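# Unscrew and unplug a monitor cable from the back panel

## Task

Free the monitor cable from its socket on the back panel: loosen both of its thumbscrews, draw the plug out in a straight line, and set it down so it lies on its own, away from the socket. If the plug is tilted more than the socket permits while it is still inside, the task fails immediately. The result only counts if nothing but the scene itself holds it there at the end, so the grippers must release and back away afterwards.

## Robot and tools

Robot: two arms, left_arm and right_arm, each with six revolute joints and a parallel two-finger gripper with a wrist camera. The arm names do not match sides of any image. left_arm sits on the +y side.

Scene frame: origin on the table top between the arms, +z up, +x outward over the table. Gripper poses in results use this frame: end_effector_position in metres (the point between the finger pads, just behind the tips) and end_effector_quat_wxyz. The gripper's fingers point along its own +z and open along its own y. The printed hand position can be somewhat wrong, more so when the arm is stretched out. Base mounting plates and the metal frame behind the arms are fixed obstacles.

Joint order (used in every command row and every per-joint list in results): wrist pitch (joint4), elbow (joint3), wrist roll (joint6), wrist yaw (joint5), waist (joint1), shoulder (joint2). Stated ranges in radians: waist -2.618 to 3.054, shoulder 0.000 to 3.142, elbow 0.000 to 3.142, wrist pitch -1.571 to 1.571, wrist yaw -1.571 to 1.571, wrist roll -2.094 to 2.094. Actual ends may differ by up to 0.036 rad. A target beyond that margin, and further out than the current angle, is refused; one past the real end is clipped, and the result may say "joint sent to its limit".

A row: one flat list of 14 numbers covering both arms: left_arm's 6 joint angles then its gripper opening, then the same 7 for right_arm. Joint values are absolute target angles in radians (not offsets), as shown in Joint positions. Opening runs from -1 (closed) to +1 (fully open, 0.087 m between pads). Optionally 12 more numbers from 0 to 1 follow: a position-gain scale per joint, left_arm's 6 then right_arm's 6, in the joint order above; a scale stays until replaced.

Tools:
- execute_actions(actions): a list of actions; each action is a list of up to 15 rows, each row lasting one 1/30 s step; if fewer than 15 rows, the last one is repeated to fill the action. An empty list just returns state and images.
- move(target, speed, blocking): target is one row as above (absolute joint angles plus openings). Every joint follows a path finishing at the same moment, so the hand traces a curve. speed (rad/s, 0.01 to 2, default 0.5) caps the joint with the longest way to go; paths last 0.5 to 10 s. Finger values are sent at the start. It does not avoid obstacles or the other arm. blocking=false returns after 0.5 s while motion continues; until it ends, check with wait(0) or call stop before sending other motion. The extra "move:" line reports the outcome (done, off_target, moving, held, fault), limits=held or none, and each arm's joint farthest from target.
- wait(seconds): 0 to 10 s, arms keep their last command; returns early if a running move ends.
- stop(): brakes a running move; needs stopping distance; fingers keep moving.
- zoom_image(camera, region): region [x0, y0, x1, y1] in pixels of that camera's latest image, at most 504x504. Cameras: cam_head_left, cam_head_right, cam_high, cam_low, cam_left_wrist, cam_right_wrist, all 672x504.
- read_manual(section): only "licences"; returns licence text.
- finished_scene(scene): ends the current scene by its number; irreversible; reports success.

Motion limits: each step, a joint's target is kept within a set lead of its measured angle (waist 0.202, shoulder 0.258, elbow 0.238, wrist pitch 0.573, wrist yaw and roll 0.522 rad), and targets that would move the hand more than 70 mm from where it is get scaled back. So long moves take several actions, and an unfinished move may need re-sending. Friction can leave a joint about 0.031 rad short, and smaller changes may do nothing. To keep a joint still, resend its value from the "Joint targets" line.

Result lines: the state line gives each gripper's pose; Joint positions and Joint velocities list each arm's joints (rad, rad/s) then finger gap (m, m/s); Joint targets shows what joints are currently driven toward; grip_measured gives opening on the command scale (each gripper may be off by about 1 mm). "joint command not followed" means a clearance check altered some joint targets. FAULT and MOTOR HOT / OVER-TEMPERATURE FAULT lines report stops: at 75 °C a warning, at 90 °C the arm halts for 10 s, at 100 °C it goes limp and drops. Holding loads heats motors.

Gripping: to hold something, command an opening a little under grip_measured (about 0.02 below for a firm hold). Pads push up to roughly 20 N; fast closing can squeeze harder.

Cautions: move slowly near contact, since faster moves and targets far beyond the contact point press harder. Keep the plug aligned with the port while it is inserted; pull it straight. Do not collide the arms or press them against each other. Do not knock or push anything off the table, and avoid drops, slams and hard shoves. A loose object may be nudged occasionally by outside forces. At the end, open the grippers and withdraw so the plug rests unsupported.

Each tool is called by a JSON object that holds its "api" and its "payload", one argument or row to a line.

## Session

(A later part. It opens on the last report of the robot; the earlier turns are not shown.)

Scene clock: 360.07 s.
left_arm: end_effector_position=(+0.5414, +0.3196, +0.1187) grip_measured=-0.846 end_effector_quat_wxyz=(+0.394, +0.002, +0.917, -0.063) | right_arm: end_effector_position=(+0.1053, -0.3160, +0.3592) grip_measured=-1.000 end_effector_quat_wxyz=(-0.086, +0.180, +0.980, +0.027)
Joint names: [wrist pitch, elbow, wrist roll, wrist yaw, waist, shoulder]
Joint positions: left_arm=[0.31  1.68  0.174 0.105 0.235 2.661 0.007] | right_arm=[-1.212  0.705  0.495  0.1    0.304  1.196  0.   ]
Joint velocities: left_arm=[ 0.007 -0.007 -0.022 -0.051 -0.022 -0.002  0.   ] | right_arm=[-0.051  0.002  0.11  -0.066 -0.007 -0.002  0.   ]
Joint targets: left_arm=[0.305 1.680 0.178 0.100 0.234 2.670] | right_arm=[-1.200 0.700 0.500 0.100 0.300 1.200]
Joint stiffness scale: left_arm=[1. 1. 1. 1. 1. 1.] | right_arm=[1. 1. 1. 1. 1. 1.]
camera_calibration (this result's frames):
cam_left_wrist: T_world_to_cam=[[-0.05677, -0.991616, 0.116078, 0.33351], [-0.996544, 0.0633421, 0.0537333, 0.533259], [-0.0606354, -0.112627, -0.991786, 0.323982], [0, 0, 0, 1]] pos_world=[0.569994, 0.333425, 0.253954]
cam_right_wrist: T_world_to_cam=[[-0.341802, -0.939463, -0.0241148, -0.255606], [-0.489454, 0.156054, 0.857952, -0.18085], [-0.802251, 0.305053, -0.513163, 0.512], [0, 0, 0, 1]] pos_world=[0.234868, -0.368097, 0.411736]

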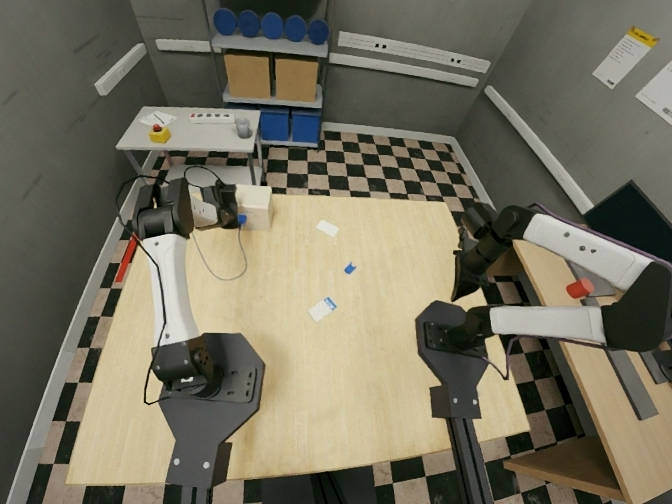

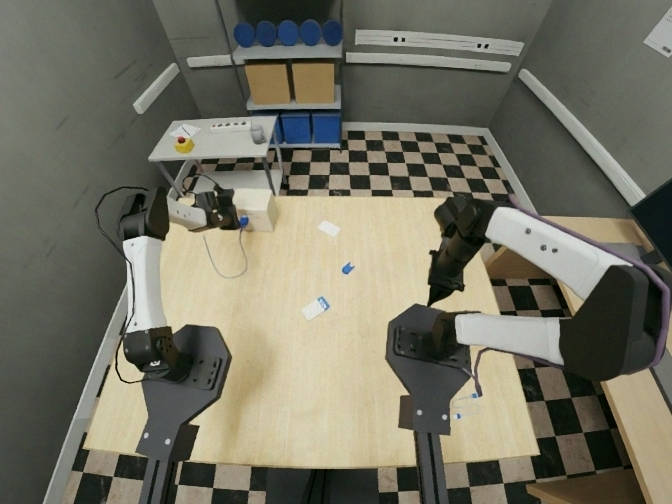

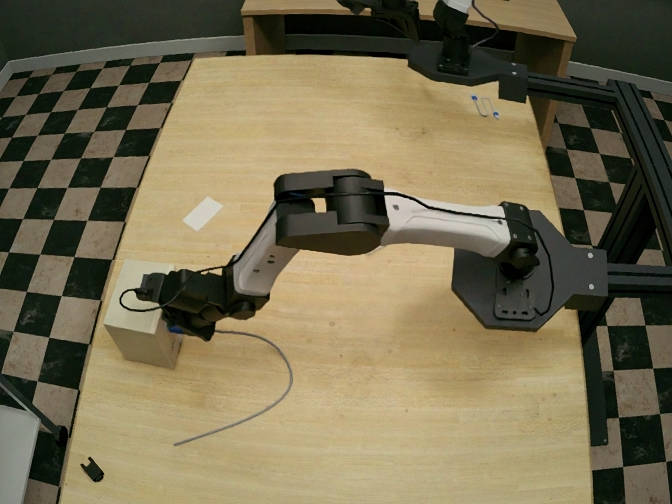

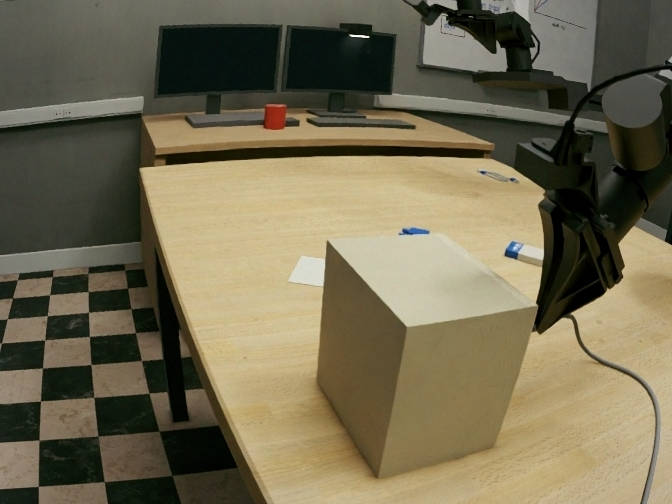

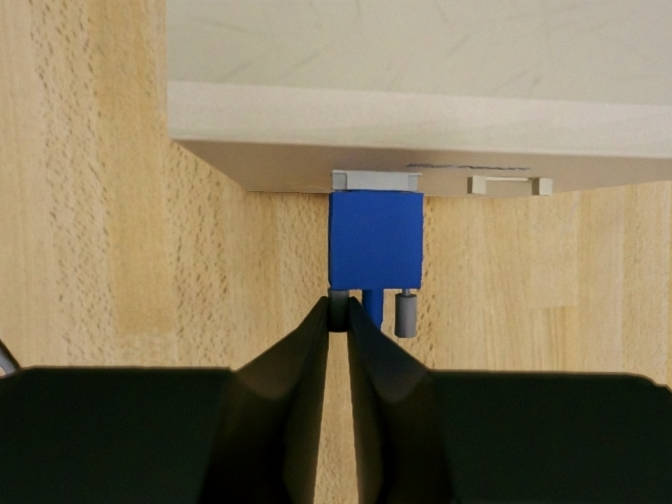

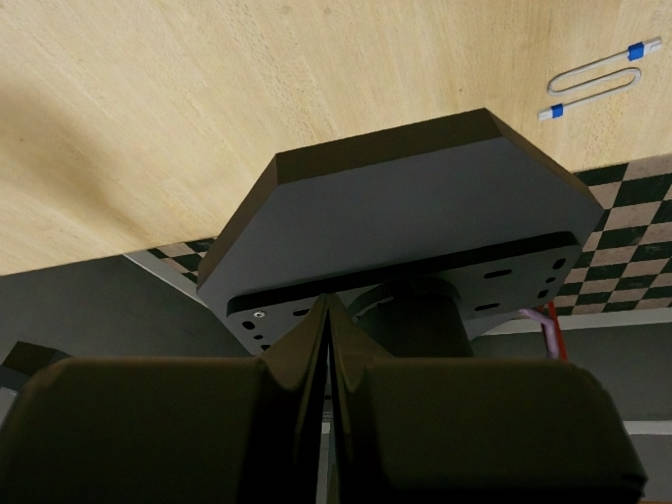

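Perfect. Full cycle now (forward, return, close).

{"api": "execute_actions", "payload": {
  "actions": [
    [[0.285,1.694,0.155,0.13,0.24,2.68,-0.885,-1.2,0.7,0.5,0.1,0.3,1.2,-1],[0.279,1.7,0.145,0.149,0.245,2.683,-0.885,-1.2,0.7,0.5,0.1,0.3,1.2,-1],[0.265,1.705,0.119,0.195,0.252,2.686,-0.885,-1.2,0.7,0.5,0.1,0.3,1.2,-1],[0.265,1.718,0.119,0.195,0.267,2.689,-0.885,-1.2,0.7,0.5,0.1,0.3,1.2,-1],[0.251,1.718,0.094,0.241,0.267,2.69,-0.885,-1.2,0.7,0.5,0.1,0.3,1.2,-1],[0.251,1.732,0.094,0.241,0.282,2.693,-0.885,-1.2,0.7,0.5,0.1,0.3,1.2,-1],[0.237,1.732,0.068,0.286,0.282,2.694,-0.885,-1.2,0.7,0.5,0.1,0.3,1.2,-1],[0.237,1.748,0.068,0.286,0.297,2.699,-0.885,-1.2,0.7,0.5,0.1,0.3,1.2,-1],[0.224,1.748,0.042,0.332,0.297,2.699,-0.885,-1.2,0.7,0.5,0.1,0.3,1.2,-1],[0.224,1.765,0.042,0.332,0.312,2.709,-0.885,-1.2,0.7,0.5,0.1,0.3,1.2,-1],[0.211,1.765,0.016,0.377,0.312,2.709,-0.885,-1.2,0.7,0.5,0.1,0.3,1.2,-1],[0.211,1.784,0.016,0.377,0.327,2.72,-0.885,-1.2,0.7,0.5,0.1,0.3,1.2,-1],[0.199,1.784,-0.01,0.422,0.327,2.72,-0.885,-1.2,0.7,0.5,0.1,0.3,1.2,-1],[0.199,1.804,-0.01,0.422,0.341,2.733,-0.885,-1.2,0.7,0.5,0.1,0.3,1.2,-1],[0.188,1.804,-0.037,0.467,0.341,2.733,-0.885,-1.2,0.7,0.5,0.1,0.3,1.2,-1]],
    [[0.188,1.825,-0.037,0.467,0.355,2.746,-0.885,-1.2,0.7,0.5,0.1,0.3,1.2,-1],[0.178,1.825,-0.064,0.511,0.355,2.746,-0.885,-1.2,0.7,0.5,0.1,0.3,1.2,-1],[0.178,1.848,-0.064,0.511,0.368,2.7615,-0.885,-1.2,0.7,0.5,0.1,0.3,1.2,-1],[0.169,1.848,-0.092,0.555,0.368,2.7615,-0.885,-1.2,0.7,0.5,0.1,0.3,1.2,-1],[0.169,1.871,-0.092,0.555,0.381,2.778,-0.885,-1.2,0.7,0.5,0.1,0.3,1.2,-1],[0.162,1.871,-0.121,0.599,0.381,2.778,-0.885,-1.2,0.7,0.5,0.1,0.3,1.2,-1],[0.162,1.895,-0.121,0.599,0.394,2.796,-0.885,-1.2,0.7,0.5,0.1,0.3,1.2,-1],[0.156,1.895,-0.151,0.642,0.394,2.796,-0.885,-1.2,0.7,0.5,0.1,0.3,1.2,-1],[0.156,1.921,-0.151,0.642,0.406,2.815,-0.885,-1.2,0.7,0.5,0.1,0.3,1.2,-1],[0.152,1.921,-0.181,0.685,0.406,2.815,-0.885,-1.2,0.7,0.5,0.1,0.3,1.2,-1],[0.152,1.947,-0.181,0.685,0.417,2.836,-0.885,-1.2,0.7,0.5,0.1,0.3,1.2,-1],[0.15,1.947,-0.213,0.727,0.417,2.836,-0.885,-1.2,0.7,0.5,0.1,0.3,1.2,-1],[0.15,1.974,-0.213,0.727,0.428,2.858,-0.885,-1.2,0.7,0.5,0.1,0.3,1.2,-1],[0.155,1.974,-0.246,0.769,0.428,2.858,-0.885,-1.2,0.7,0.5,0.1,0.3,1.2,-1],[0.16,2.003,-0.246,0.769,0.439,2.882,-0.885,-1.2,0.7,0.5,0.1,0.3,1.2,-1]],
    [[0.17,2.003,-0.281,0.81,0.439,2.882,-0.885,-1.2,0.7,0.5,0.1,0.3,1.2,-1],[0.173,2.032,-0.281,0.81,0.449,2.907,-0.885,-1.2,0.7,0.5,0.1,0.3,1.2,-1],[0.178,2.032,-0.318,0.851,0.449,2.907,-0.885,-1.2,0.7,0.5,0.1,0.3,1.2,-1],[0.18,2.062,-0.318,0.851,0.459,2.933,-0.885,-1.2,0.7,0.5,0.1,0.3,1.2,-1],[0.185,2.062,-0.358,0.891,0.459,2.933,-0.885,-1.2,0.7,0.5,0.1,0.3,1.2,-1],[0.185,2.093,-0.358,0.891,0.468,2.96,-0.885,-1.2,0.7,0.5,0.1,0.3,1.2,-1],[0.193,2.093,-0.401,0.93,0.468,2.96,-0.885,-1.2,0.7,0.5,0.1,0.3,1.2,-1],[0.193,2.125,-0.401,0.93,0.477,2.989,-0.885,-1.2,0.7,0.5,0.1,0.3,1.2,-1],[0.205,2.125,-0.455,0.967,0.477,2.989,-0.885,-1.2,0.7,0.5,0.1,0.3,1.2,-1],[0.205,2.159,-0.455,0.967,0.485,3.019,-0.885,-1.2,0.7,0.5,0.1,0.3,1.2,-1]],
    [[0.2,2.15,-0.445,0.96,0.482,3.01,-0.8,-1.2,0.7,0.5,0.1,0.3,1.2,-1],[0.19,2.135,-0.436,0.948,0.476,2.998,-0.75,-1.2,0.7,0.5,0.1,0.3,1.2,-1],[0.185,2.124,-0.434,0.942,0.473,2.993,-0.72,-1.2,0.7,0.5,0.1,0.3,1.2,-1],[0.18,2.124,-0.434,0.942,0.473,2.993,-0.72,-1.2,0.7,0.5,0.1,0.3,1.2,-1],[0.18,2.124,-0.434,0.942,0.473,2.993,-0.72,-1.2,0.7,0.5,0.1,0.3,1.2,-1],[0.167,2.124,-0.387,0.905,0.473,2.993,-0.72,-1.2,0.7,0.5,0.1,0.3,1.2,-1],[0.167,2.09,-0.387,0.905,0.465,2.963,-0.72,-1.2,0.7,0.5,0.1,0.3,1.2,-1],[0.157,2.09,-0.344,0.866,0.465,2.963,-0.72,-1.2,0.7,0.5,0.1,0.3,1.2,-1],[0.157,2.058,-0.344,0.866,0.456,2.934,-0.73,-1.2,0.7,0.5,0.1,0.3,1.2,-1],[0.152,2.058,-0.304,0.826,0.456,2.934,-0.73,-1.2,0.7,0.5,0.1,0.3,1.2,-1],[0.152,2.027,-0.304,0.826,0.447,2.907,-0.74,-1.2,0.7,0.5,0.1,0.3,1.2,-1],[0.149,2.027,-0.267,0.785,0.447,2.907,-0.74,-1.2,0.7,0.5,0.1,0.3,1.2,-1],[0.149,1.997,-0.267,0.785,0.437,2.881,-0.74,-1.2,0.7,0.5,0.1,0.3,1.2,-1],[0.149,1.997,-0.232,0.744,0.437,2.881,-0.74,-1.2,0.7,0.5,0.1,0.3,1.2,-1],[0.155,1.968,-0.232,0.744,0.427,2.856,-0.74,-1.2,0.7,0.5,0.1,0.3,1.2,-1]],
    [[0.165,1.968,-0.199,0.702,0.427,2.856,-0.74,-1.2,0.7,0.5,0.1,0.3,1.2,-1],[0.17,1.939,-0.199,0.702,0.416,2.832,-0.74,-1.2,0.7,0.5,0.1,0.3,1.2,-1],[0.173,1.939,-0.167,0.66,0.416,2.832,-0.74,-1.2,0.7,0.5,0.1,0.3,1.2,-1],[0.173,1.912,-0.167,0.66,0.405,2.81,-0.74,-1.2,0.7,0.5,0.1,0.3,1.2,-1],[0.177,1.912,-0.137,0.617,0.405,2.81,-0.74,-1.2,0.7,0.5,0.1,0.3,1.2,-1],[0.177,1.886,-0.137,0.617,0.394,2.789,-0.74,-1.2,0.7,0.5,0.1,0.3,1.2,-1],[0.183,1.886,-0.107,0.574,0.394,2.789,-0.74,-1.2,0.7,0.5,0.1,0.3,1.2,-1],[0.183,1.86,-0.107,0.574,0.382,2.77,-0.74,-1.2,0.7,0.5,0.1,0.3,1.2,-1],[0.19,1.86,-0.078,0.53,0.382,2.77,-0.75,-1.2,0.7,0.5,0.1,0.3,1.2,-1],[0.19,1.836,-0.078,0.53,0.369,2.752,-0.75,-1.2,0.7,0.5,0.1,0.3,1.2,-1],[0.199,1.836,-0.05,0.486,0.369,2.752,-0.75,-1.2,0.7,0.5,0.1,0.3,1.2,-1],[0.199,1.813,-0.05,0.486,0.356,2.736,-0.75,-1.2,0.7,0.5,0.1,0.3,1.2,-1],[0.209,1.813,-0.023,0.442,0.356,2.736,-0.75,-1.2,0.7,0.5,0.1,0.3,1.2,-1],[0.209,1.79,-0.023,0.442,0.343,2.721,-0.75,-1.2,0.7,0.5,0.1,0.3,1.2,-1],[0.22,1.79,0.004,0.397,0.343,2.721,-0.76,-1.2,0.7,0.5,0.1,0.3,1.2,-1]],
    [[0.22,1.769,0.004,0.397,0.33,2.708,-0.76,-1.2,0.7,0.5,0.1,0.3,1.2,-1],[0.232,1.769,0.03,0.352,0.33,2.708,-0.76,-1.2,0.7,0.5,0.1,0.3,1.2,-1],[0.232,1.749,0.03,0.352,0.316,2.696,-0.76,-1.2,0.7,0.5,0.1,0.3,1.2,-1],[0.245,1.749,0.056,0.307,0.316,2.696,-0.76,-1.2,0.7,0.5,0.1,0.3,1.2,-1],[0.245,1.73,0.056,0.307,0.301,2.686,-0.76,-1.2,0.7,0.5,0.1,0.3,1.2,-1],[0.258,1.73,0.082,0.261,0.301,2.686,-0.76,-1.2,0.7,0.5,0.1,0.3,1.2,-1],[0.258,1.713,0.082,0.261,0.286,2.676,-0.76,-1.2,0.7,0.5,0.1,0.3,1.2,-1],[0.272,1.713,0.108,0.216,0.286,2.676,-0.76,-1.2,0.7,0.5,0.1,0.3,1.2,-1],[0.272,1.697,0.108,0.216,0.271,2.669,-0.76,-1.2,0.7,0.5,0.1,0.3,1.2,-1],[0.285,1.697,0.133,0.17,0.271,2.669,-0.76,-1.2,0.7,0.5,0.1,0.3,1.2,-1],[0.285,1.683,0.133,0.17,0.256,2.663,-0.76,-1.2,0.7,0.5,0.1,0.3,1.2,-1],[0.299,1.683,0.159,0.124,0.256,2.663,-0.76,-1.2,0.7,0.5,0.1,0.3,1.2,-1],[0.299,1.67,0.159,0.124,0.241,2.659,-0.76,-1.2,0.7,0.5,0.1,0.3,1.2,-1],[0.312,1.67,0.185,0.085,0.241,2.659,-0.76,-1.2,0.7,0.5,0.1,0.3,1.2,-1],[0.312,1.659,0.185,0.085,0.227,2.657,-0.76,-1.2,0.7,0.5,0.1,0.3,1.2,-1]],
    [[0.312,1.659,0.185,0.085,0.227,2.657,-0.76,-1.2,0.7,0.5,0.1,0.3,1.2,-1],[0.312,1.659,0.185,0.085,0.227,2.657,-0.76,-1.2,0.7,0.5,0.1,0.3,1.2,-1],[0.312,1.659,0.185,0.085,0.227,2.657,-0.76,-1.2,0.7,0.5,0.1,0.3,1.2,-1],[0.312,1.659,0.185,0.085,0.227,2.657,-0.76,-1.2,0.7,0.5,0.1,0.3,1.2,-1],[0.312,1.659,0.185,0.085,0.227,2.657,-0.76,-1.2,0.7,0.5,0.1,0.3,1.2,-1],[0.312,1.659,0.185,0.085,0.227,2.657,-0.77,-1.2,0.7,0.5,0.1,0.3,1.2,-1],[0.312,1.659,0.185,0.085,0.227,2.657,-0.79,-1.2,0.7,0.5,0.1,0.3,1.2,-1],[0.31,1.665,0.185,0.09,0.23,2.66,-0.81,-1.2,0.7,0.5,0.1,0.3,1.2,-1],[0.308,1.675,0.18,0.095,0.232,2.665,-0.83,-1.2,0.7,0.5,0.1,0.3,1.2,-1],[0.305,1.68,0.178,0.1,0.234,2.67,-0.85,-1.2,0.7,0.5,0.1,0.3,1.2,-1],[0.305,1.68,0.178,0.1,0.234,2.67,-0.87,-1.2,0.7,0.5,0.1,0.3,1.2,-1],[0.305,1.68,0.178,0.1,0.234,2.67,-0.885,-1.2,0.7,0.5,0.1,0.3,1.2,-1]]
  ]
}}

Scene clock: 367.87 s.
left_arm: end_effector_position=(+0.5415, +0.3193, +0.1188) grip_measured=-0.847 end_effector_quat_wxyz=(+0.394, +0.002, +0.917, -0.063) | right_arm: end_effector_position=(+0.1053, -0.3160, +0.3592) grip_measured=-1.000 end_effector_quat_wxyz=(-0.086, +0.180, +0.980, +0.027)
Joint names: [wrist pitch, elbow, wrist roll, wrist yaw, waist, shoulder]
Joint positions: left_arm=[0.309 1.68  0.174 0.105 0.234 2.661 0.007] | right_arm=[-1.212  0.705  0.495  0.1    0.304  1.196  0.   ]
Joint velocities: left_arm=[ 0.007 -0.017  0.022 -0.022  0.002 -0.012 -0.001] | right_arm=[-0.007  0.012 -0.051 -0.066 -0.012 -0.007  0.   ]
Joint targets: left_arm=[0.305 1.680 0.178 0.100 0.234 2.670] | right_arm=[-1.200 0.700 0.500 0.100 0.300 1.200]
Joint stiffness scale: left_arm=[1. 1. 1. 1. 1. 1.] | right_arm=[1. 1. 1. 1. 1. 1.]
camera_calibration (this result's frames):
cam_left_wrist: T_world_to_cam=[[-0.0574201, -0.991545, 0.116366, 0.333528], [-0.996512, 0.0639938, 0.0535636, 0.53317], [-0.0605574, -0.112885, -0.991761, 0.324109], [0, 0, 0, 1]] pos_world=[0.570089, 0.333175, 0.254069]
cam_right_wrist: T_world_to_cam=[[-0.341802, -0.939463, -0.0241148, -0.255606], [-0.489454, 0.156054, 0.857952, -0.18085], [-0.802251, 0.305053, -0.513163, 0.512], [0, 0, 0, 1]] pos_world=[0.234868, -0.368097, 0.411736]

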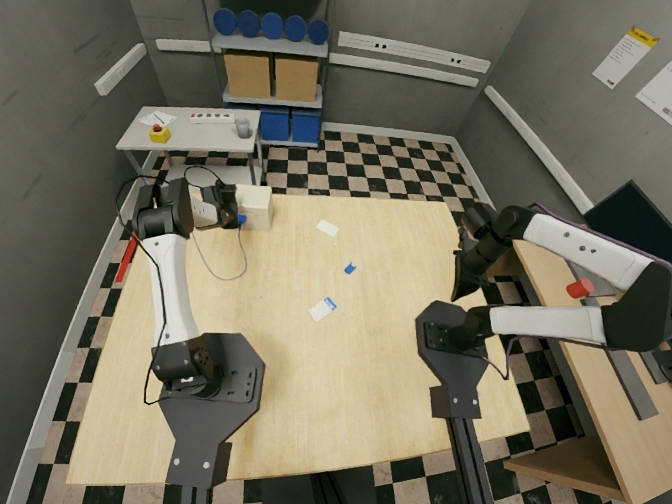

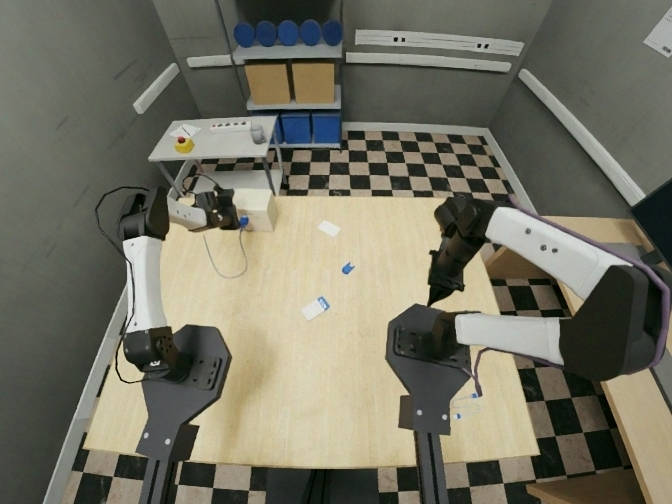

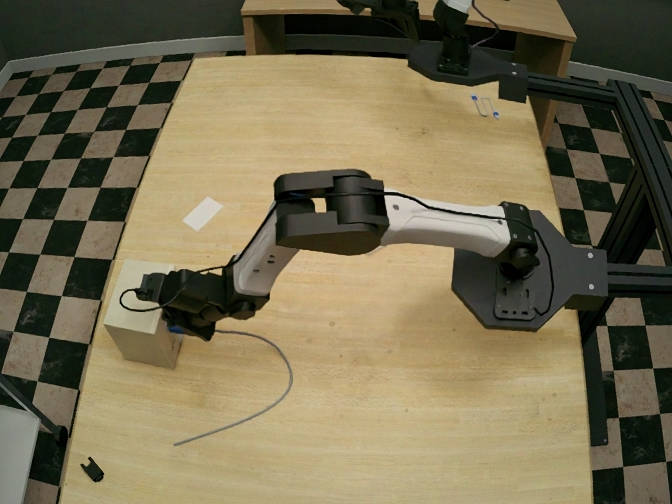

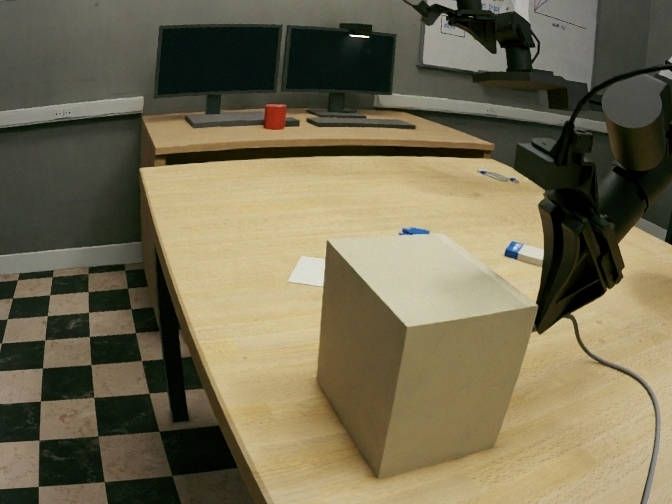

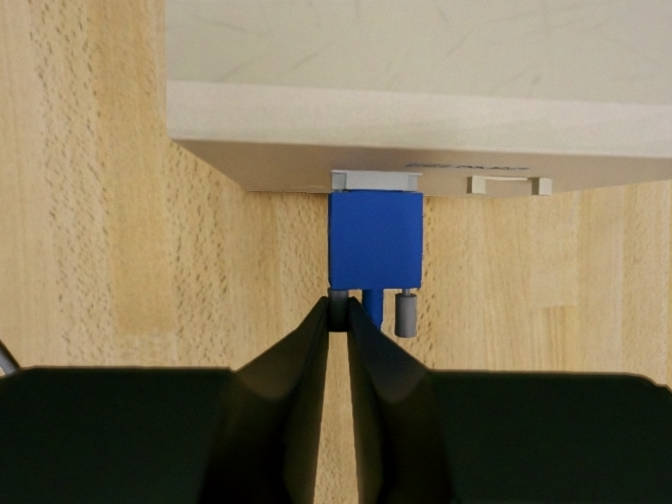

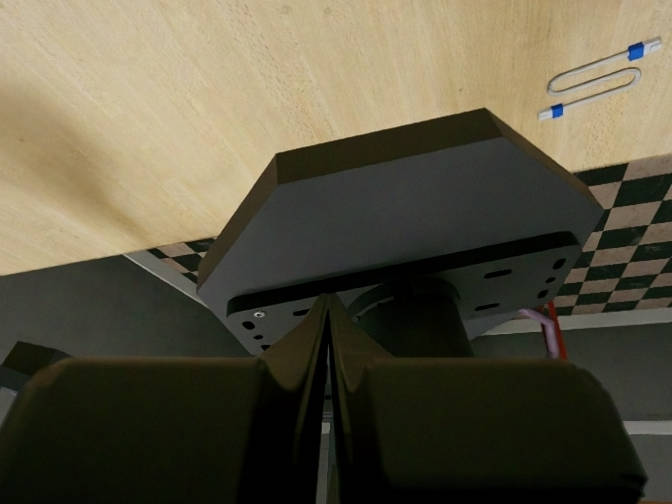

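Repeatable. Again.

{"api": "execute_actions", "payload": {
  "actions": [
    [[0.285,1.694,0.155,0.13,0.24,2.68,-0.885,-1.2,0.7,0.5,0.1,0.3,1.2,-1],[0.279,1.7,0.145,0.149,0.245,2.683,-0.885,-1.2,0.7,0.5,0.1,0.3,1.2,-1],[0.265,1.705,0.119,0.195,0.252,2.686,-0.885,-1.2,0.7,0.5,0.1,0.3,1.2,-1],[0.265,1.718,0.119,0.195,0.267,2.689,-0.885,-1.2,0.7,0.5,0.1,0.3,1.2,-1],[0.251,1.718,0.094,0.241,0.267,2.69,-0.885,-1.2,0.7,0.5,0.1,0.3,1.2,-1],[0.251,1.732,0.094,0.241,0.282,2.693,-0.885,-1.2,0.7,0.5,0.1,0.3,1.2,-1],[0.237,1.732,0.068,0.286,0.282,2.694,-0.885,-1.2,0.7,0.5,0.1,0.3,1.2,-1],[0.237,1.748,0.068,0.286,0.297,2.699,-0.885,-1.2,0.7,0.5,0.1,0.3,1.2,-1],[0.224,1.748,0.042,0.332,0.297,2.699,-0.885,-1.2,0.7,0.5,0.1,0.3,1.2,-1],[0.224,1.765,0.042,0.332,0.312,2.709,-0.885,-1.2,0.7,0.5,0.1,0.3,1.2,-1],[0.211,1.765,0.016,0.377,0.312,2.709,-0.885,-1.2,0.7,0.5,0.1,0.3,1.2,-1],[0.211,1.784,0.016,0.377,0.327,2.72,-0.885,-1.2,0.7,0.5,0.1,0.3,1.2,-1],[0.199,1.784,-0.01,0.422,0.327,2.72,-0.885,-1.2,0.7,0.5,0.1,0.3,1.2,-1],[0.199,1.804,-0.01,0.422,0.341,2.733,-0.885,-1.2,0.7,0.5,0.1,0.3,1.2,-1],[0.188,1.804,-0.037,0.467,0.341,2.733,-0.885,-1.2,0.7,0.5,0.1,0.3,1.2,-1]],
    [[0.188,1.825,-0.037,0.467,0.355,2.746,-0.885,-1.2,0.7,0.5,0.1,0.3,1.2,-1],[0.178,1.825,-0.064,0.511,0.355,2.746,-0.885,-1.2,0.7,0.5,0.1,0.3,1.2,-1],[0.178,1.848,-0.064,0.511,0.368,2.7615,-0.885,-1.2,0.7,0.5,0.1,0.3,1.2,-1],[0.169,1.848,-0.092,0.555,0.368,2.7615,-0.885,-1.2,0.7,0.5,0.1,0.3,1.2,-1],[0.169,1.871,-0.092,0.555,0.381,2.778,-0.885,-1.2,0.7,0.5,0.1,0.3,1.2,-1],[0.162,1.871,-0.121,0.599,0.381,2.778,-0.885,-1.2,0.7,0.5,0.1,0.3,1.2,-1],[0.162,1.895,-0.121,0.599,0.394,2.796,-0.885,-1.2,0.7,0.5,0.1,0.3,1.2,-1],[0.156,1.895,-0.151,0.642,0.394,2.796,-0.885,-1.2,0.7,0.5,0.1,0.3,1.2,-1],[0.156,1.921,-0.151,0.642,0.406,2.815,-0.885,-1.2,0.7,0.5,0.1,0.3,1.2,-1],[0.152,1.921,-0.181,0.685,0.406,2.815,-0.885,-1.2,0.7,0.5,0.1,0.3,1.2,-1],[0.152,1.947,-0.181,0.685,0.417,2.836,-0.885,-1.2,0.7,0.5,0.1,0.3,1.2,-1],[0.15,1.947,-0.213,0.727,0.417,2.836,-0.885,-1.2,0.7,0.5,0.1,0.3,1.2,-1],[0.15,1.974,-0.213,0.727,0.428,2.858,-0.885,-1.2,0.7,0.5,0.1,0.3,1.2,-1],[0.155,1.974,-0.246,0.769,0.428,2.858,-0.885,-1.2,0.7,0.5,0.1,0.3,1.2,-1],[0.16,2.003,-0.246,0.769,0.439,2.882,-0.885,-1.2,0.7,0.5,0.1,0.3,1.2,-1]],
    [[0.17,2.003,-0.281,0.81,0.439,2.882,-0.885,-1.2,0.7,0.5,0.1,0.3,1.2,-1],[0.173,2.032,-0.281,0.81,0.449,2.907,-0.885,-1.2,0.7,0.5,0.1,0.3,1.2,-1],[0.178,2.032,-0.318,0.851,0.449,2.907,-0.885,-1.2,0.7,0.5,0.1,0.3,1.2,-1],[0.18,2.062,-0.318,0.851,0.459,2.933,-0.885,-1.2,0.7,0.5,0.1,0.3,1.2,-1],[0.185,2.062,-0.358,0.891,0.459,2.933,-0.885,-1.2,0.7,0.5,0.1,0.3,1.2,-1],[0.185,2.093,-0.358,0.891,0.468,2.96,-0.885,-1.2,0.7,0.5,0.1,0.3,1.2,-1],[0.193,2.093,-0.401,0.93,0.468,2.96,-0.885,-1.2,0.7,0.5,0.1,0.3,1.2,-1],[0.193,2.125,-0.401,0.93,0.477,2.989,-0.885,-1.2,0.7,0.5,0.1,0.3,1.2,-1],[0.205,2.125,-0.455,0.967,0.477,2.989,-0.885,-1.2,0.7,0.5,0.1,0.3,1.2,-1],[0.205,2.159,-0.455,0.967,0.485,3.019,-0.885,-1.2,0.7,0.5,0.1,0.3,1.2,-1]],
    [[0.2,2.15,-0.445,0.96,0.482,3.01,-0.8,-1.2,0.7,0.5,0.1,0.3,1.2,-1],[0.19,2.135,-0.436,0.948,0.476,2.998,-0.75,-1.2,0.7,0.5,0.1,0.3,1.2,-1],[0.185,2.124,-0.434,0.942,0.473,2.993,-0.72,-1.2,0.7,0.5,0.1,0.3,1.2,-1],[0.18,2.124,-0.434,0.942,0.473,2.993,-0.72,-1.2,0.7,0.5,0.1,0.3,1.2,-1],[0.18,2.124,-0.434,0.942,0.473,2.993,-0.72,-1.2,0.7,0.5,0.1,0.3,1.2,-1],[0.167,2.124,-0.387,0.905,0.473,2.993,-0.72,-1.2,0.7,0.5,0.1,0.3,1.2,-1],[0.167,2.09,-0.387,0.905,0.465,2.963,-0.72,-1.2,0.7,0.5,0.1,0.3,1.2,-1],[0.157,2.09,-0.344,0.866,0.465,2.963,-0.72,-1.2,0.7,0.5,0.1,0.3,1.2,-1],[0.157,2.058,-0.344,0.866,0.456,2.934,-0.73,-1.2,0.7,0.5,0.1,0.3,1.2,-1],[0.152,2.058,-0.304,0.826,0.456,2.934,-0.73,-1.2,0.7,0.5,0.1,0.3,1.2,-1],[0.152,2.027,-0.304,0.826,0.447,2.907,-0.74,-1.2,0.7,0.5,0.1,0.3,1.2,-1],[0.149,2.027,-0.267,0.785,0.447,2.907,-0.74,-1.2,0.7,0.5,0.1,0.3,1.2,-1],[0.149,1.997,-0.267,0.785,0.437,2.881,-0.74,-1.2,0.7,0.5,0.1,0.3,1.2,-1],[0.149,1.997,-0.232,0.744,0.437,2.881,-0.74,-1.2,0.7,0.5,0.1,0.3,1.2,-1],[0.155,1.968,-0.232,0.744,0.427,2.856,-0.74,-1.2,0.7,0.5,0.1,0.3,1.2,-1]],
    [[0.165,1.968,-0.199,0.702,0.427,2.856,-0.74,-1.2,0.7,0.5,0.1,0.3,1.2,-1],[0.17,1.939,-0.199,0.702,0.416,2.832,-0.74,-1.2,0.7,0.5,0.1,0.3,1.2,-1],[0.173,1.939,-0.167,0.66,0.416,2.832,-0.74,-1.2,0.7,0.5,0.1,0.3,1.2,-1],[0.173,1.912,-0.167,0.66,0.405,2.81,-0.74,-1.2,0.7,0.5,0.1,0.3,1.2,-1],[0.177,1.912,-0.137,0.617,0.405,2.81,-0.74,-1.2,0.7,0.5,0.1,0.3,1.2,-1],[0.177,1.886,-0.137,0.617,0.394,2.789,-0.74,-1.2,0.7,0.5,0.1,0.3,1.2,-1],[0.183,1.886,-0.107,0.574,0.394,2.789,-0.74,-1.2,0.7,0.5,0.1,0.3,1.2,-1],[0.183,1.86,-0.107,0.574,0.382,2.77,-0.74,-1.2,0.7,0.5,0.1,0.3,1.2,-1],[0.19,1.86,-0.078,0.53,0.382,2.77,-0.75,-1.2,0.7,0.5,0.1,0.3,1.2,-1],[0.19,1.836,-0.078,0.53,0.369,2.752,-0.75,-1.2,0.7,0.5,0.1,0.3,1.2,-1],[0.199,1.836,-0.05,0.486,0.369,2.752,-0.75,-1.2,0.7,0.5,0.1,0.3,1.2,-1],[0.199,1.813,-0.05,0.486,0.356,2.736,-0.75,-1.2,0.7,0.5,0.1,0.3,1.2,-1],[0.209,1.813,-0.023,0.442,0.356,2.736,-0.75,-1.2,0.7,0.5,0.1,0.3,1.2,-1],[0.209,1.79,-0.023,0.442,0.343,2.721,-0.75,-1.2,0.7,0.5,0.1,0.3,1.2,-1],[0.22,1.79,0.004,0.397,0.343,2.721,-0.76,-1.2,0.7,0.5,0.1,0.3,1.2,-1]],
    [[0.22,1.769,0.004,0.397,0.33,2.708,-0.76,-1.2,0.7,0.5,0.1,0.3,1.2,-1],[0.232,1.769,0.03,0.352,0.33,2.708,-0.76,-1.2,0.7,0.5,0.1,0.3,1.2,-1],[0.232,1.749,0.03,0.352,0.316,2.696,-0.76,-1.2,0.7,0.5,0.1,0.3,1.2,-1],[0.245,1.749,0.056,0.307,0.316,2.696,-0.76,-1.2,0.7,0.5,0.1,0.3,1.2,-1],[0.245,1.73,0.056,0.307,0.301,2.686,-0.76,-1.2,0.7,0.5,0.1,0.3,1.2,-1],[0.258,1.73,0.082,0.261,0.301,2.686,-0.76,-1.2,0.7,0.5,0.1,0.3,1.2,-1],[0.258,1.713,0.082,0.261,0.286,2.676,-0.76,-1.2,0.7,0.5,0.1,0.3,1.2,-1],[0.272,1.713,0.108,0.216,0.286,2.676,-0.76,-1.2,0.7,0.5,0.1,0.3,1.2,-1],[0.272,1.697,0.108,0.216,0.271,2.669,-0.76,-1.2,0.7,0.5,0.1,0.3,1.2,-1],[0.285,1.697,0.133,0.17,0.271,2.669,-0.76,-1.2,0.7,0.5,0.1,0.3,1.2,-1],[0.285,1.683,0.133,0.17,0.256,2.663,-0.76,-1.2,0.7,0.5,0.1,0.3,1.2,-1],[0.299,1.683,0.159,0.124,0.256,2.663,-0.76,-1.2,0.7,0.5,0.1,0.3,1.2,-1],[0.299,1.67,0.159,0.124,0.241,2.659,-0.76,-1.2,0.7,0.5,0.1,0.3,1.2,-1],[0.312,1.67,0.185,0.085,0.241,2.659,-0.76,-1.2,0.7,0.5,0.1,0.3,1.2,-1],[0.312,1.659,0.185,0.085,0.227,2.657,-0.76,-1.2,0.7,0.5,0.1,0.3,1.2,-1]],
    [[0.312,1.659,0.185,0.085,0.227,2.657,-0.76,-1.2,0.7,0.5,0.1,0.3,1.2,-1],[0.312,1.659,0.185,0.085,0.227,2.657,-0.76,-1.2,0.7,0.5,0.1,0.3,1.2,-1],[0.312,1.659,0.185,0.085,0.227,2.657,-0.76,-1.2,0.7,0.5,0.1,0.3,1.2,-1],[0.312,1.659,0.185,0.085,0.227,2.657,-0.76,-1.2,0.7,0.5,0.1,0.3,1.2,-1],[0.312,1.659,0.185,0.085,0.227,2.657,-0.76,-1.2,0.7,0.5,0.1,0.3,1.2,-1],[0.312,1.659,0.185,0.085,0.227,2.657,-0.77,-1.2,0.7,0.5,0.1,0.3,1.2,-1],[0.312,1.659,0.185,0.085,0.227,2.657,-0.79,-1.2,0.7,0.5,0.1,0.3,1.2,-1],[0.31,1.665,0.185,0.09,0.23,2.66,-0.81,-1.2,0.7,0.5,0.1,0.3,1.2,-1],[0.308,1.675,0.18,0.095,0.232,2.665,-0.83,-1.2,0.7,0.5,0.1,0.3,1.2,-1],[0.305,1.68,0.178,0.1,0.234,2.67,-0.85,-1.2,0.7,0.5,0.1,0.3,1.2,-1],[0.305,1.68,0.178,0.1,0.234,2.67,-0.87,-1.2,0.7,0.5,0.1,0.3,1.2,-1],[0.305,1.68,0.178,0.1,0.234,2.67,-0.885,-1.2,0.7,0.5,0.1,0.3,1.2,-1]]
  ]
}}

{"api": "zoom_image", "payload": {
  "camera": "cam_left_wrist",
  "region": [300, 160, 460, 350]
}}

Scene clock: 376.00 s.
left_arm: end_effector_position=(+0.5405, +0.3185, +0.1179) grip_measured=-0.850 end_effector_quat_wxyz=(+0.393, +0.002, +0.917, -0.064) | right_arm: end_effector_position=(+0.1053, -0.3160, +0.3592) grip_measured=-1.000 end_effector_quat_wxyz=(-0.086, +0.180, +0.980, +0.027)
Joint names: [wrist pitch, elbow, wrist roll, wrist yaw, waist, shoulder]
Joint positions: left_arm=[0.307 1.68  0.174 0.107 0.234 2.661 0.007] | right_arm=[-1.212  0.705  0.495  0.1    0.304  1.196  0.   ]
Joint velocities: left_arm=[-0.022 -0.002  0.022 -0.022 -0.002 -0.017 -0.   ] | right_arm=[ 0.051  0.007 -0.081  0.037 -0.002 -0.017  0.   ]
Joint targets: left_arm=[0.305 1.680 0.178 0.100 0.234 2.670] | right_arm=[-1.200 0.700 0.500 0.100 0.300 1.200]
Joint stiffness scale: left_arm=[1. 1. 1. 1. 1. 1.] | right_arm=[1. 1. 1. 1. 1. 1.]
camera_calibration (this result's frames):
cam_left_wrist: T_world_to_cam=[[-0.0588236, -0.991207, 0.118527, 0.333151], [-0.996184, 0.0659545, 0.0571642, 0.531053], [-0.0644789, -0.114712, -0.991304, 0.325671], [0, 0, 0, 1]] pos_world=[0.569622, 0.332554, 0.252995]
cam_right_wrist: T_world_to_cam=[[-0.341802, -0.939463, -0.0241148, -0.255606], [-0.489454, 0.156054, 0.857952, -0.18085], [-0.802251, 0.305053, -0.513163, 0.512], [0, 0, 0, 1]] pos_world=[0.234868, -0.368097, 0.411736]

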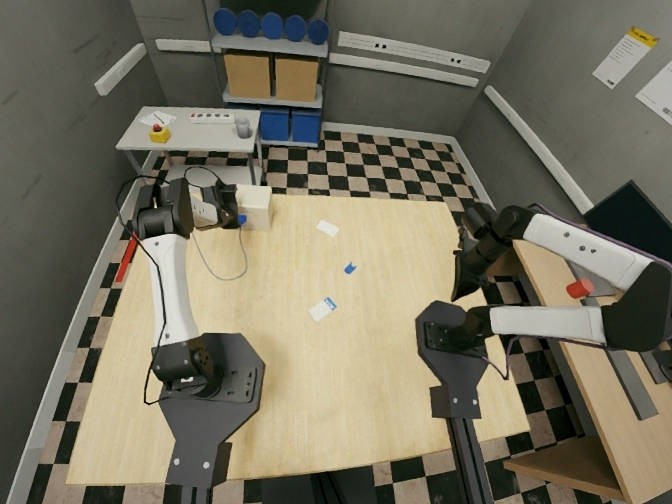

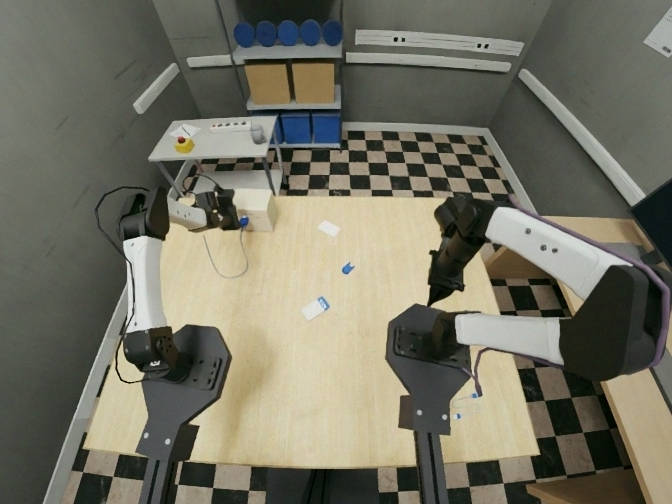

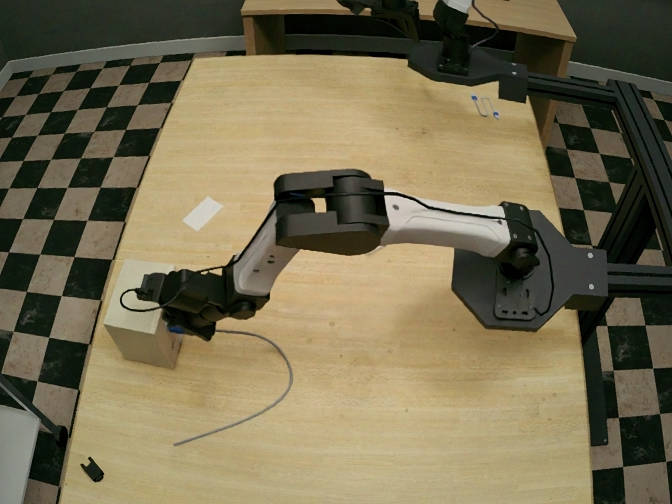

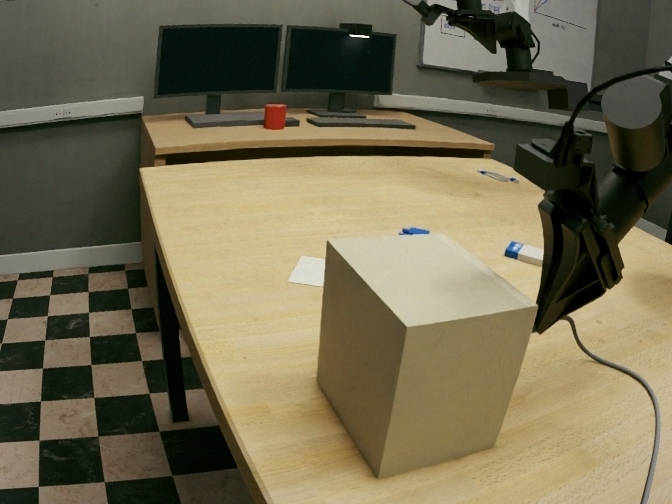

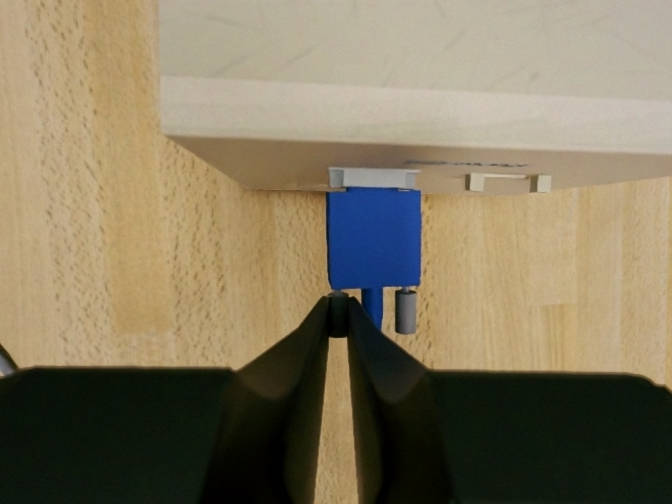

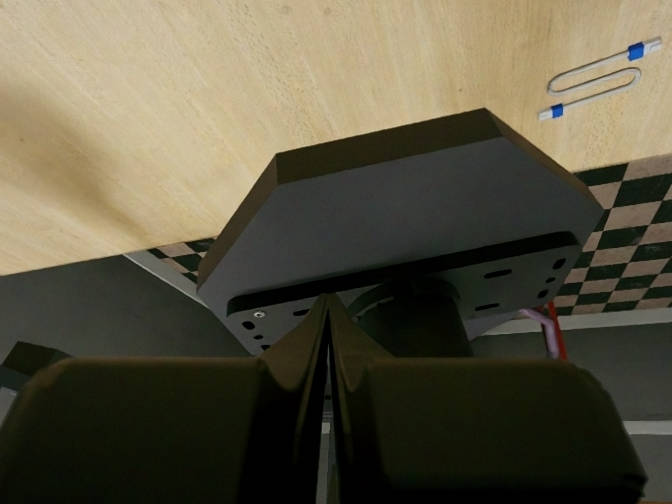

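Region (300, 160, 460, 350) of cam_left_wrist's 672x504 image, scaled by 2.653, with more detail than that image has; it fills the left 424 columns of this view, and the rest is white.

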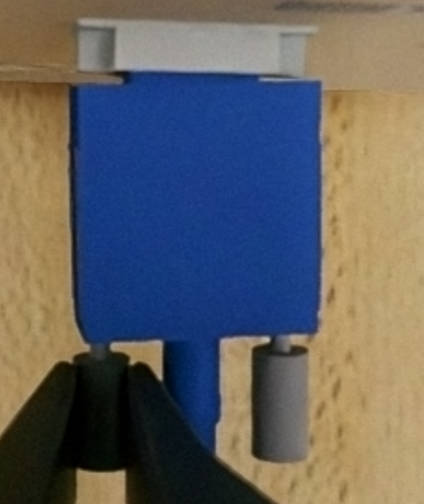

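{"api": "execute_actions", "payload": {
  "actions": [
    [[0.307,1.675,0.178,0.105,0.238,2.66,-0.82,-1.2,0.7,0.5,0.1,0.3,1.2,-1],[0.307,1.668,0.178,0.105,0.24,2.655,-0.78,-1.2,0.7,0.5,0.1,0.3,1.2,-1],[0.307,1.664,0.178,0.105,0.24,2.653,-0.77,-1.2,0.7,0.5,0.1,0.3,1.2,-1],[0.307,1.661,0.178,0.105,0.24,2.65,-0.77,-1.2,0.7,0.5,0.1,0.3,1.2,-1],[0.307,1.657,0.178,0.105,0.24,2.645,-0.77,-1.2,0.7,0.5,0.1,0.3,1.2,-1],[0.307,1.653,0.178,0.105,0.24,2.64,-0.77,-1.2,0.7,0.5,0.1,0.3,1.2,-1],[0.307,1.649,0.178,0.105,0.24,2.635,-0.77,-1.2,0.7,0.5,0.1,0.3,1.2,-1],[0.307,1.645,0.178,0.105,0.24,2.63,-0.77,-1.2,0.7,0.5,0.1,0.3,1.2,-1],[0.307,1.641,0.178,0.105,0.24,2.625,-0.77,-1.2,0.7,0.5,0.1,0.3,1.2,-1],[0.307,1.637,0.178,0.105,0.24,2.62,-0.77,-1.2,0.7,0.5,0.1,0.3,1.2,-1],[0.307,1.633,0.178,0.105,0.24,2.615,-0.77,-1.2,0.7,0.5,0.1,0.3,1.2,-1],[0.307,1.629,0.178,0.105,0.24,2.61,-0.77,-1.2,0.7,0.5,0.1,0.3,1.2,-1],[0.307,1.625,0.178,0.105,0.24,2.605,-0.77,-1.2,0.7,0.5,0.1,0.3,1.2,-1],[0.307,1.621,0.178,0.105,0.24,2.6,-0.77,-1.2,0.7,0.5,0.1,0.3,1.2,-1]],
    [[0.307,1.621,0.178,0.105,0.24,2.6,-0.77,-1.2,0.7,0.5,0.1,0.3,1.2,-1],[0.307,1.621,0.178,0.105,0.24,2.6,-0.6,-1.2,0.7,0.5,0.1,0.3,1.2,-1],[0.307,1.621,0.19,0.07,0.225,2.6,-0.3,-1.2,0.7,0.5,0.1,0.3,1.2,-1],[0.307,1.621,0.2,0.04,0.21,2.6,0,-1.2,0.7,0.5,0.1,0.3,1.2,-1],[0.307,1.621,0.21,0.01,0.195,2.6,0.2,-1.2,0.7,0.5,0.1,0.3,1.2,-1],[0.307,1.621,0.22,-0.02,0.18,2.6,0.3,-1.2,0.7,0.5,0.1,0.3,1.2,-1],[0.307,1.621,0.222,-0.036,0.166,2.6,0.3,-1.2,0.7,0.5,0.1,0.3,1.2,-1]]
  ]
}}

Scene clock: 378.13 s.
left_arm: end_effector_position=(+0.5450, +0.2989, +0.1418) grip_measured=+0.300 end_effector_quat_wxyz=(+0.398, +0.030, +0.917, -0.020) | right_arm: end_effector_position=(+0.1053, -0.3160, +0.3592) grip_measured=-1.000 end_effector_quat_wxyz=(-0.086, +0.180, +0.980, +0.027)
Joint names: [wrist pitch, elbow, wrist roll, wrist yaw, waist, shoulder]
Joint positions: left_arm=[ 0.307  1.643  0.213 -0.009  0.159  2.605  0.057] | right_arm=[-1.212  0.705  0.495  0.1    0.304  1.196  0.   ]
Joint velocities: left_arm=[-0.022 -0.002 -0.037 -0.154  0.007  0.007  0.   ] | right_arm=[ 0.051  0.002 -0.037 -0.022  0.022  0.012  0.   ]
Joint targets: left_arm=[0.307 1.621 0.222 -0.036 0.166 2.600] | right_arm=[-1.200 0.700 0.500 0.100 0.300 1.200]
Joint stiffness scale: left_arm=[1. 1. 1. 1. 1. 1.] | right_arm=[1. 1. 1. 1. 1. 1.]
camera_calibration (this result's frames):
cam_left_wrist: T_world_to_cam=[[-0.0755799, -0.997017, 0.0156179, 0.336625], [-0.995823, 0.0762754, 0.0501773, 0.533227], [-0.051219, -0.0117603, -0.998618, 0.310469], [0, 0, 0, 1]] pos_world=[0.572344, 0.2986, 0.278027]
cam_right_wrist: T_world_to_cam=[[-0.341802, -0.939463, -0.0241148, -0.255606], [-0.489454, 0.156054, 0.857952, -0.18085], [-0.802251, 0.305053, -0.513163, 0.512], [0, 0, 0, 1]] pos_world=[0.234868, -0.368097, 0.411736]

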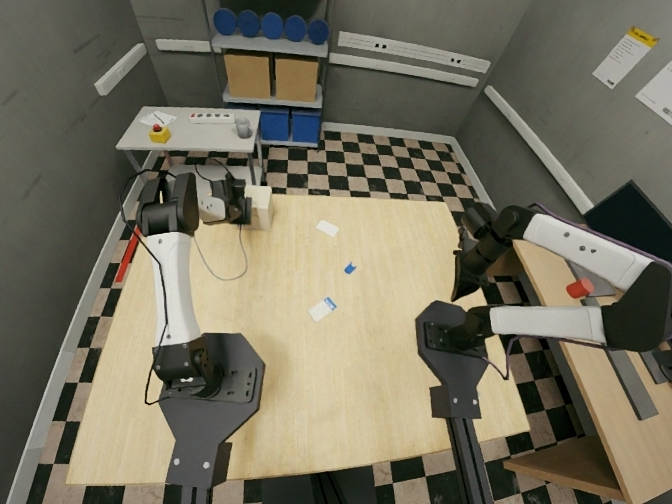

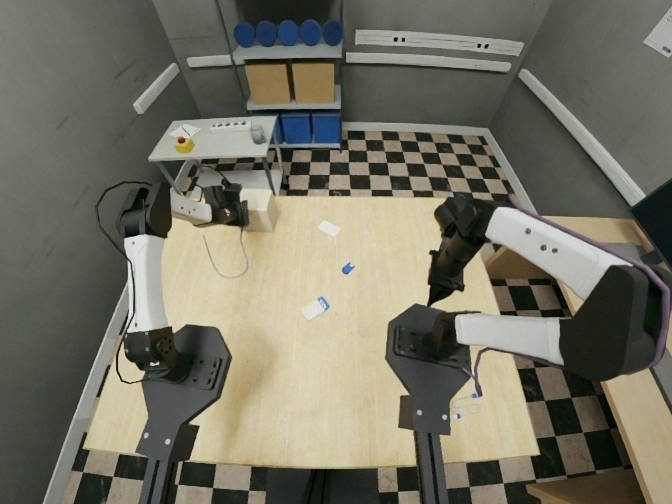

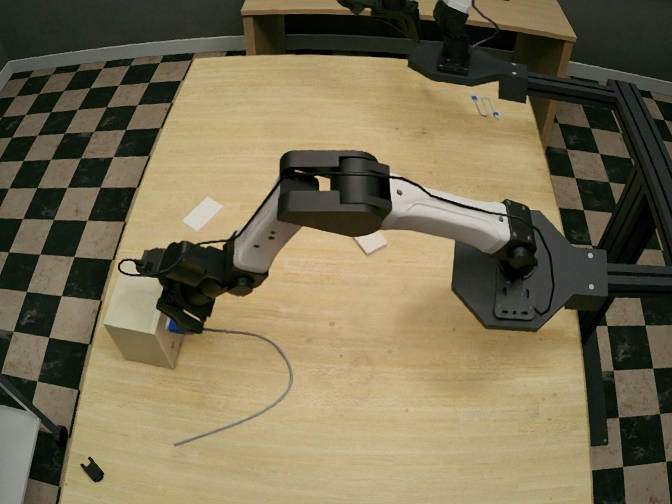

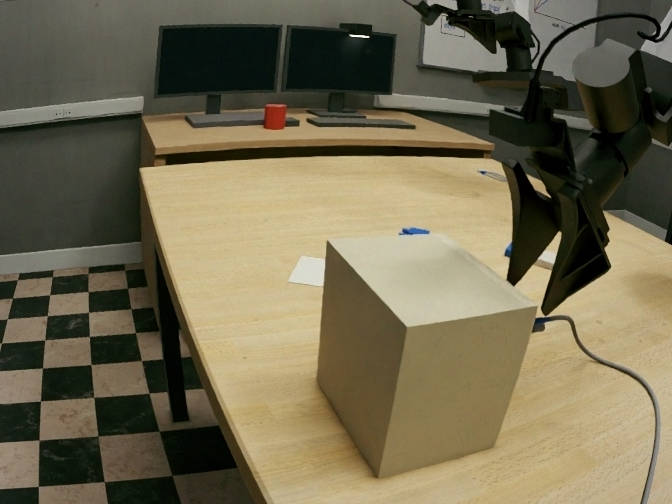

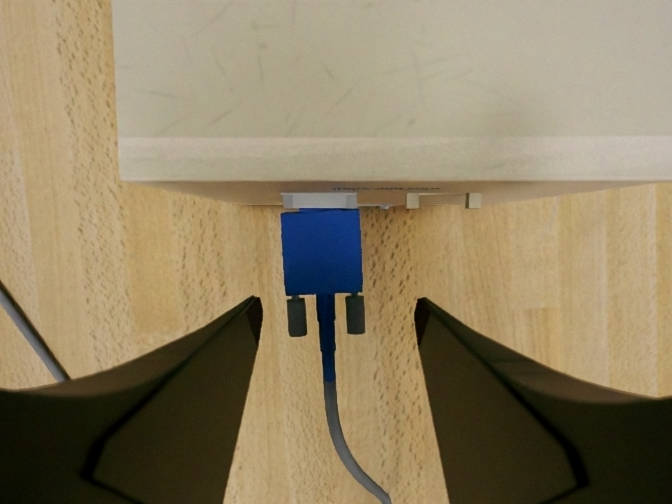

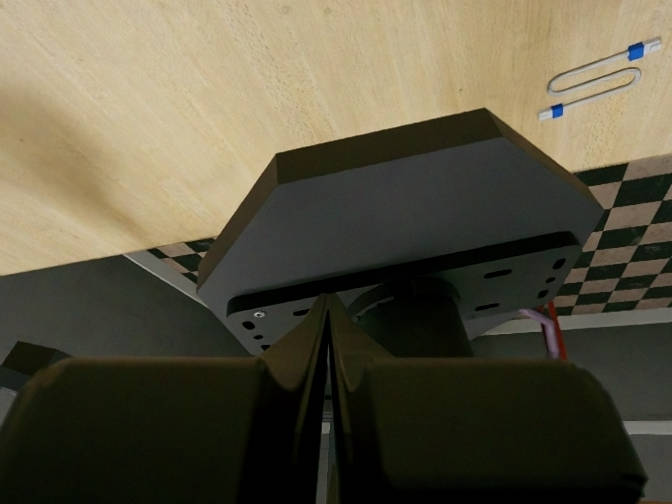

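{"api": "move", "payload": {
  "target": [0.252,1.825,0.238,0.004,0.18,2.757,0.3,-1.2,0.7,0.5,0.1,0.3,1.2,-1],
  "speed": 0.25
}}

Scene clock: 380.13 s.
left_arm: end_effector_position=(+0.5627, +0.3032, +0.1132) grip_measured=+0.300 end_effector_quat_wxyz=(+0.396, +0.034, +0.917, -0.015) | right_arm: end_effector_position=(+0.1053, -0.3160, +0.3592) grip_measured=-1.000 end_effector_quat_wxyz=(-0.086, +0.180, +0.980, +0.027)
Joint names: [wrist pitch, elbow, wrist roll, wrist yaw, waist, shoulder]
Joint positions: left_arm=[ 0.271  1.81   0.232 -0.007  0.171  2.739  0.057] | right_arm=[-1.212  0.705  0.495  0.1    0.304  1.196  0.   ]
Joint velocities: left_arm=[ 0.095 -0.002  0.022  0.007 -0.017 -0.012  0.001] | right_arm=[-0.037 -0.007  0.022  0.037 -0.017  0.012  0.   ]
Joint targets: left_arm=[0.252 1.825 0.238 0.004 0.180 2.757] | right_arm=[-1.200 0.700 0.500 0.100 0.300 1.200]
Joint stiffness scale: left_arm=[1. 1. 1. 1. 1. 1.] | right_arm=[1. 1. 1. 1. 1. 1.]
move: done; limits=none; left_arm: farthest joint: the wrist pitch, 0.019 radians from its target (0.055 radians at the start); right_arm: farthest joint: the wrist pitch, 0.012 radians from its target (0.012 radians at the start)
camera_calibration (this result's frames):
cam_left_wrist: T_world_to_cam=[[-0.0786136, -0.996903, 0.00220911, 0.345874], [-0.995388, 0.0786159, 0.0549759, 0.550423], [-0.0549792, 0.00212293, -0.998485, 0.28078], [0, 0, 0, 1]] pos_world=[0.590512, 0.300934, 0.24933]
cam_right_wrist: T_world_to_cam=[[-0.341802, -0.939463, -0.0241148, -0.255606], [-0.489454, 0.156054, 0.857952, -0.18085], [-0.802251, 0.305053, -0.513163, 0.512], [0, 0, 0, 1]] pos_world=[0.234868, -0.368097, 0.411736]

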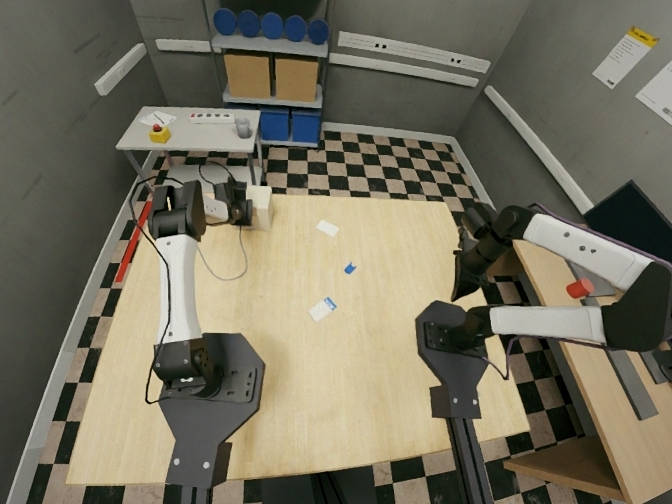

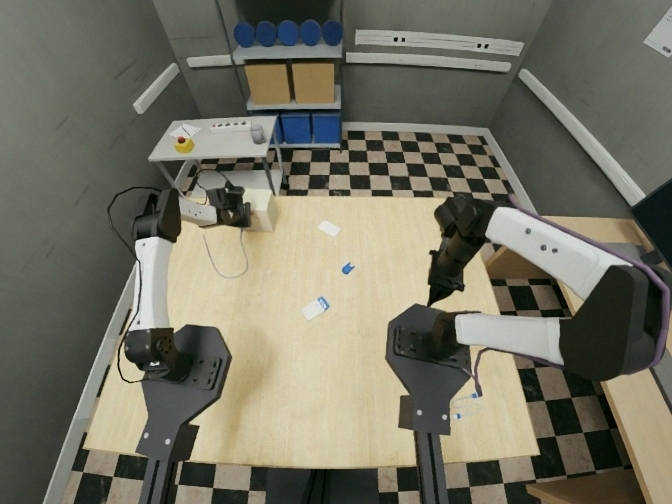

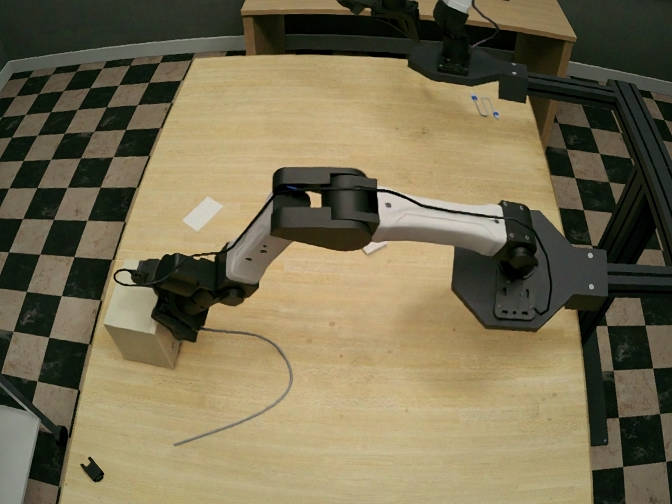

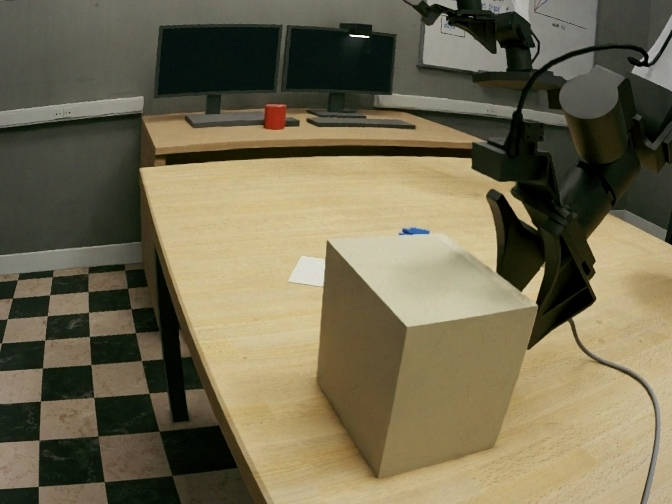

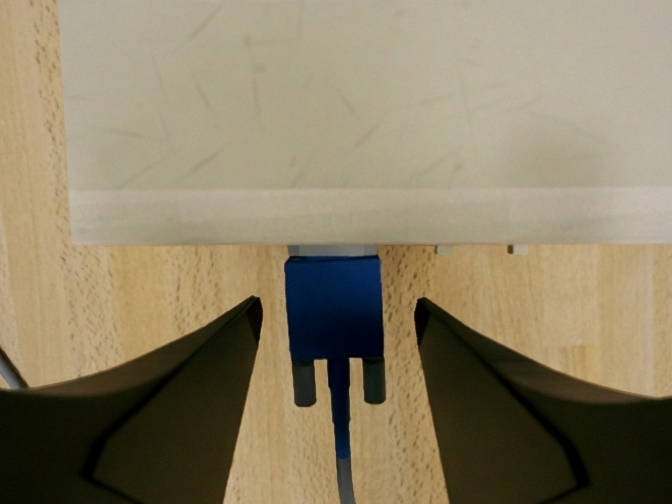

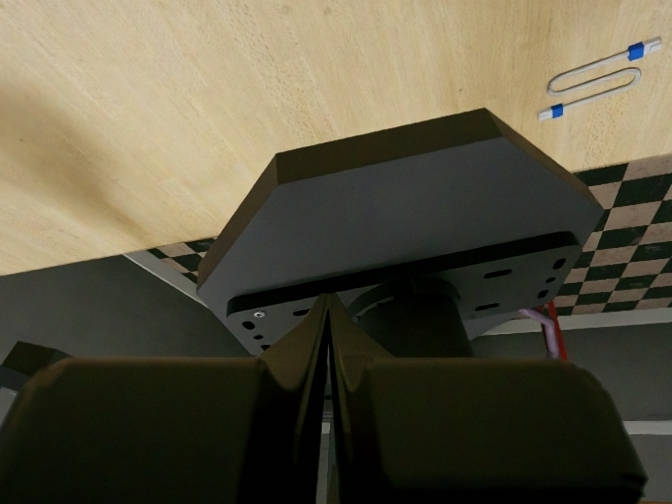

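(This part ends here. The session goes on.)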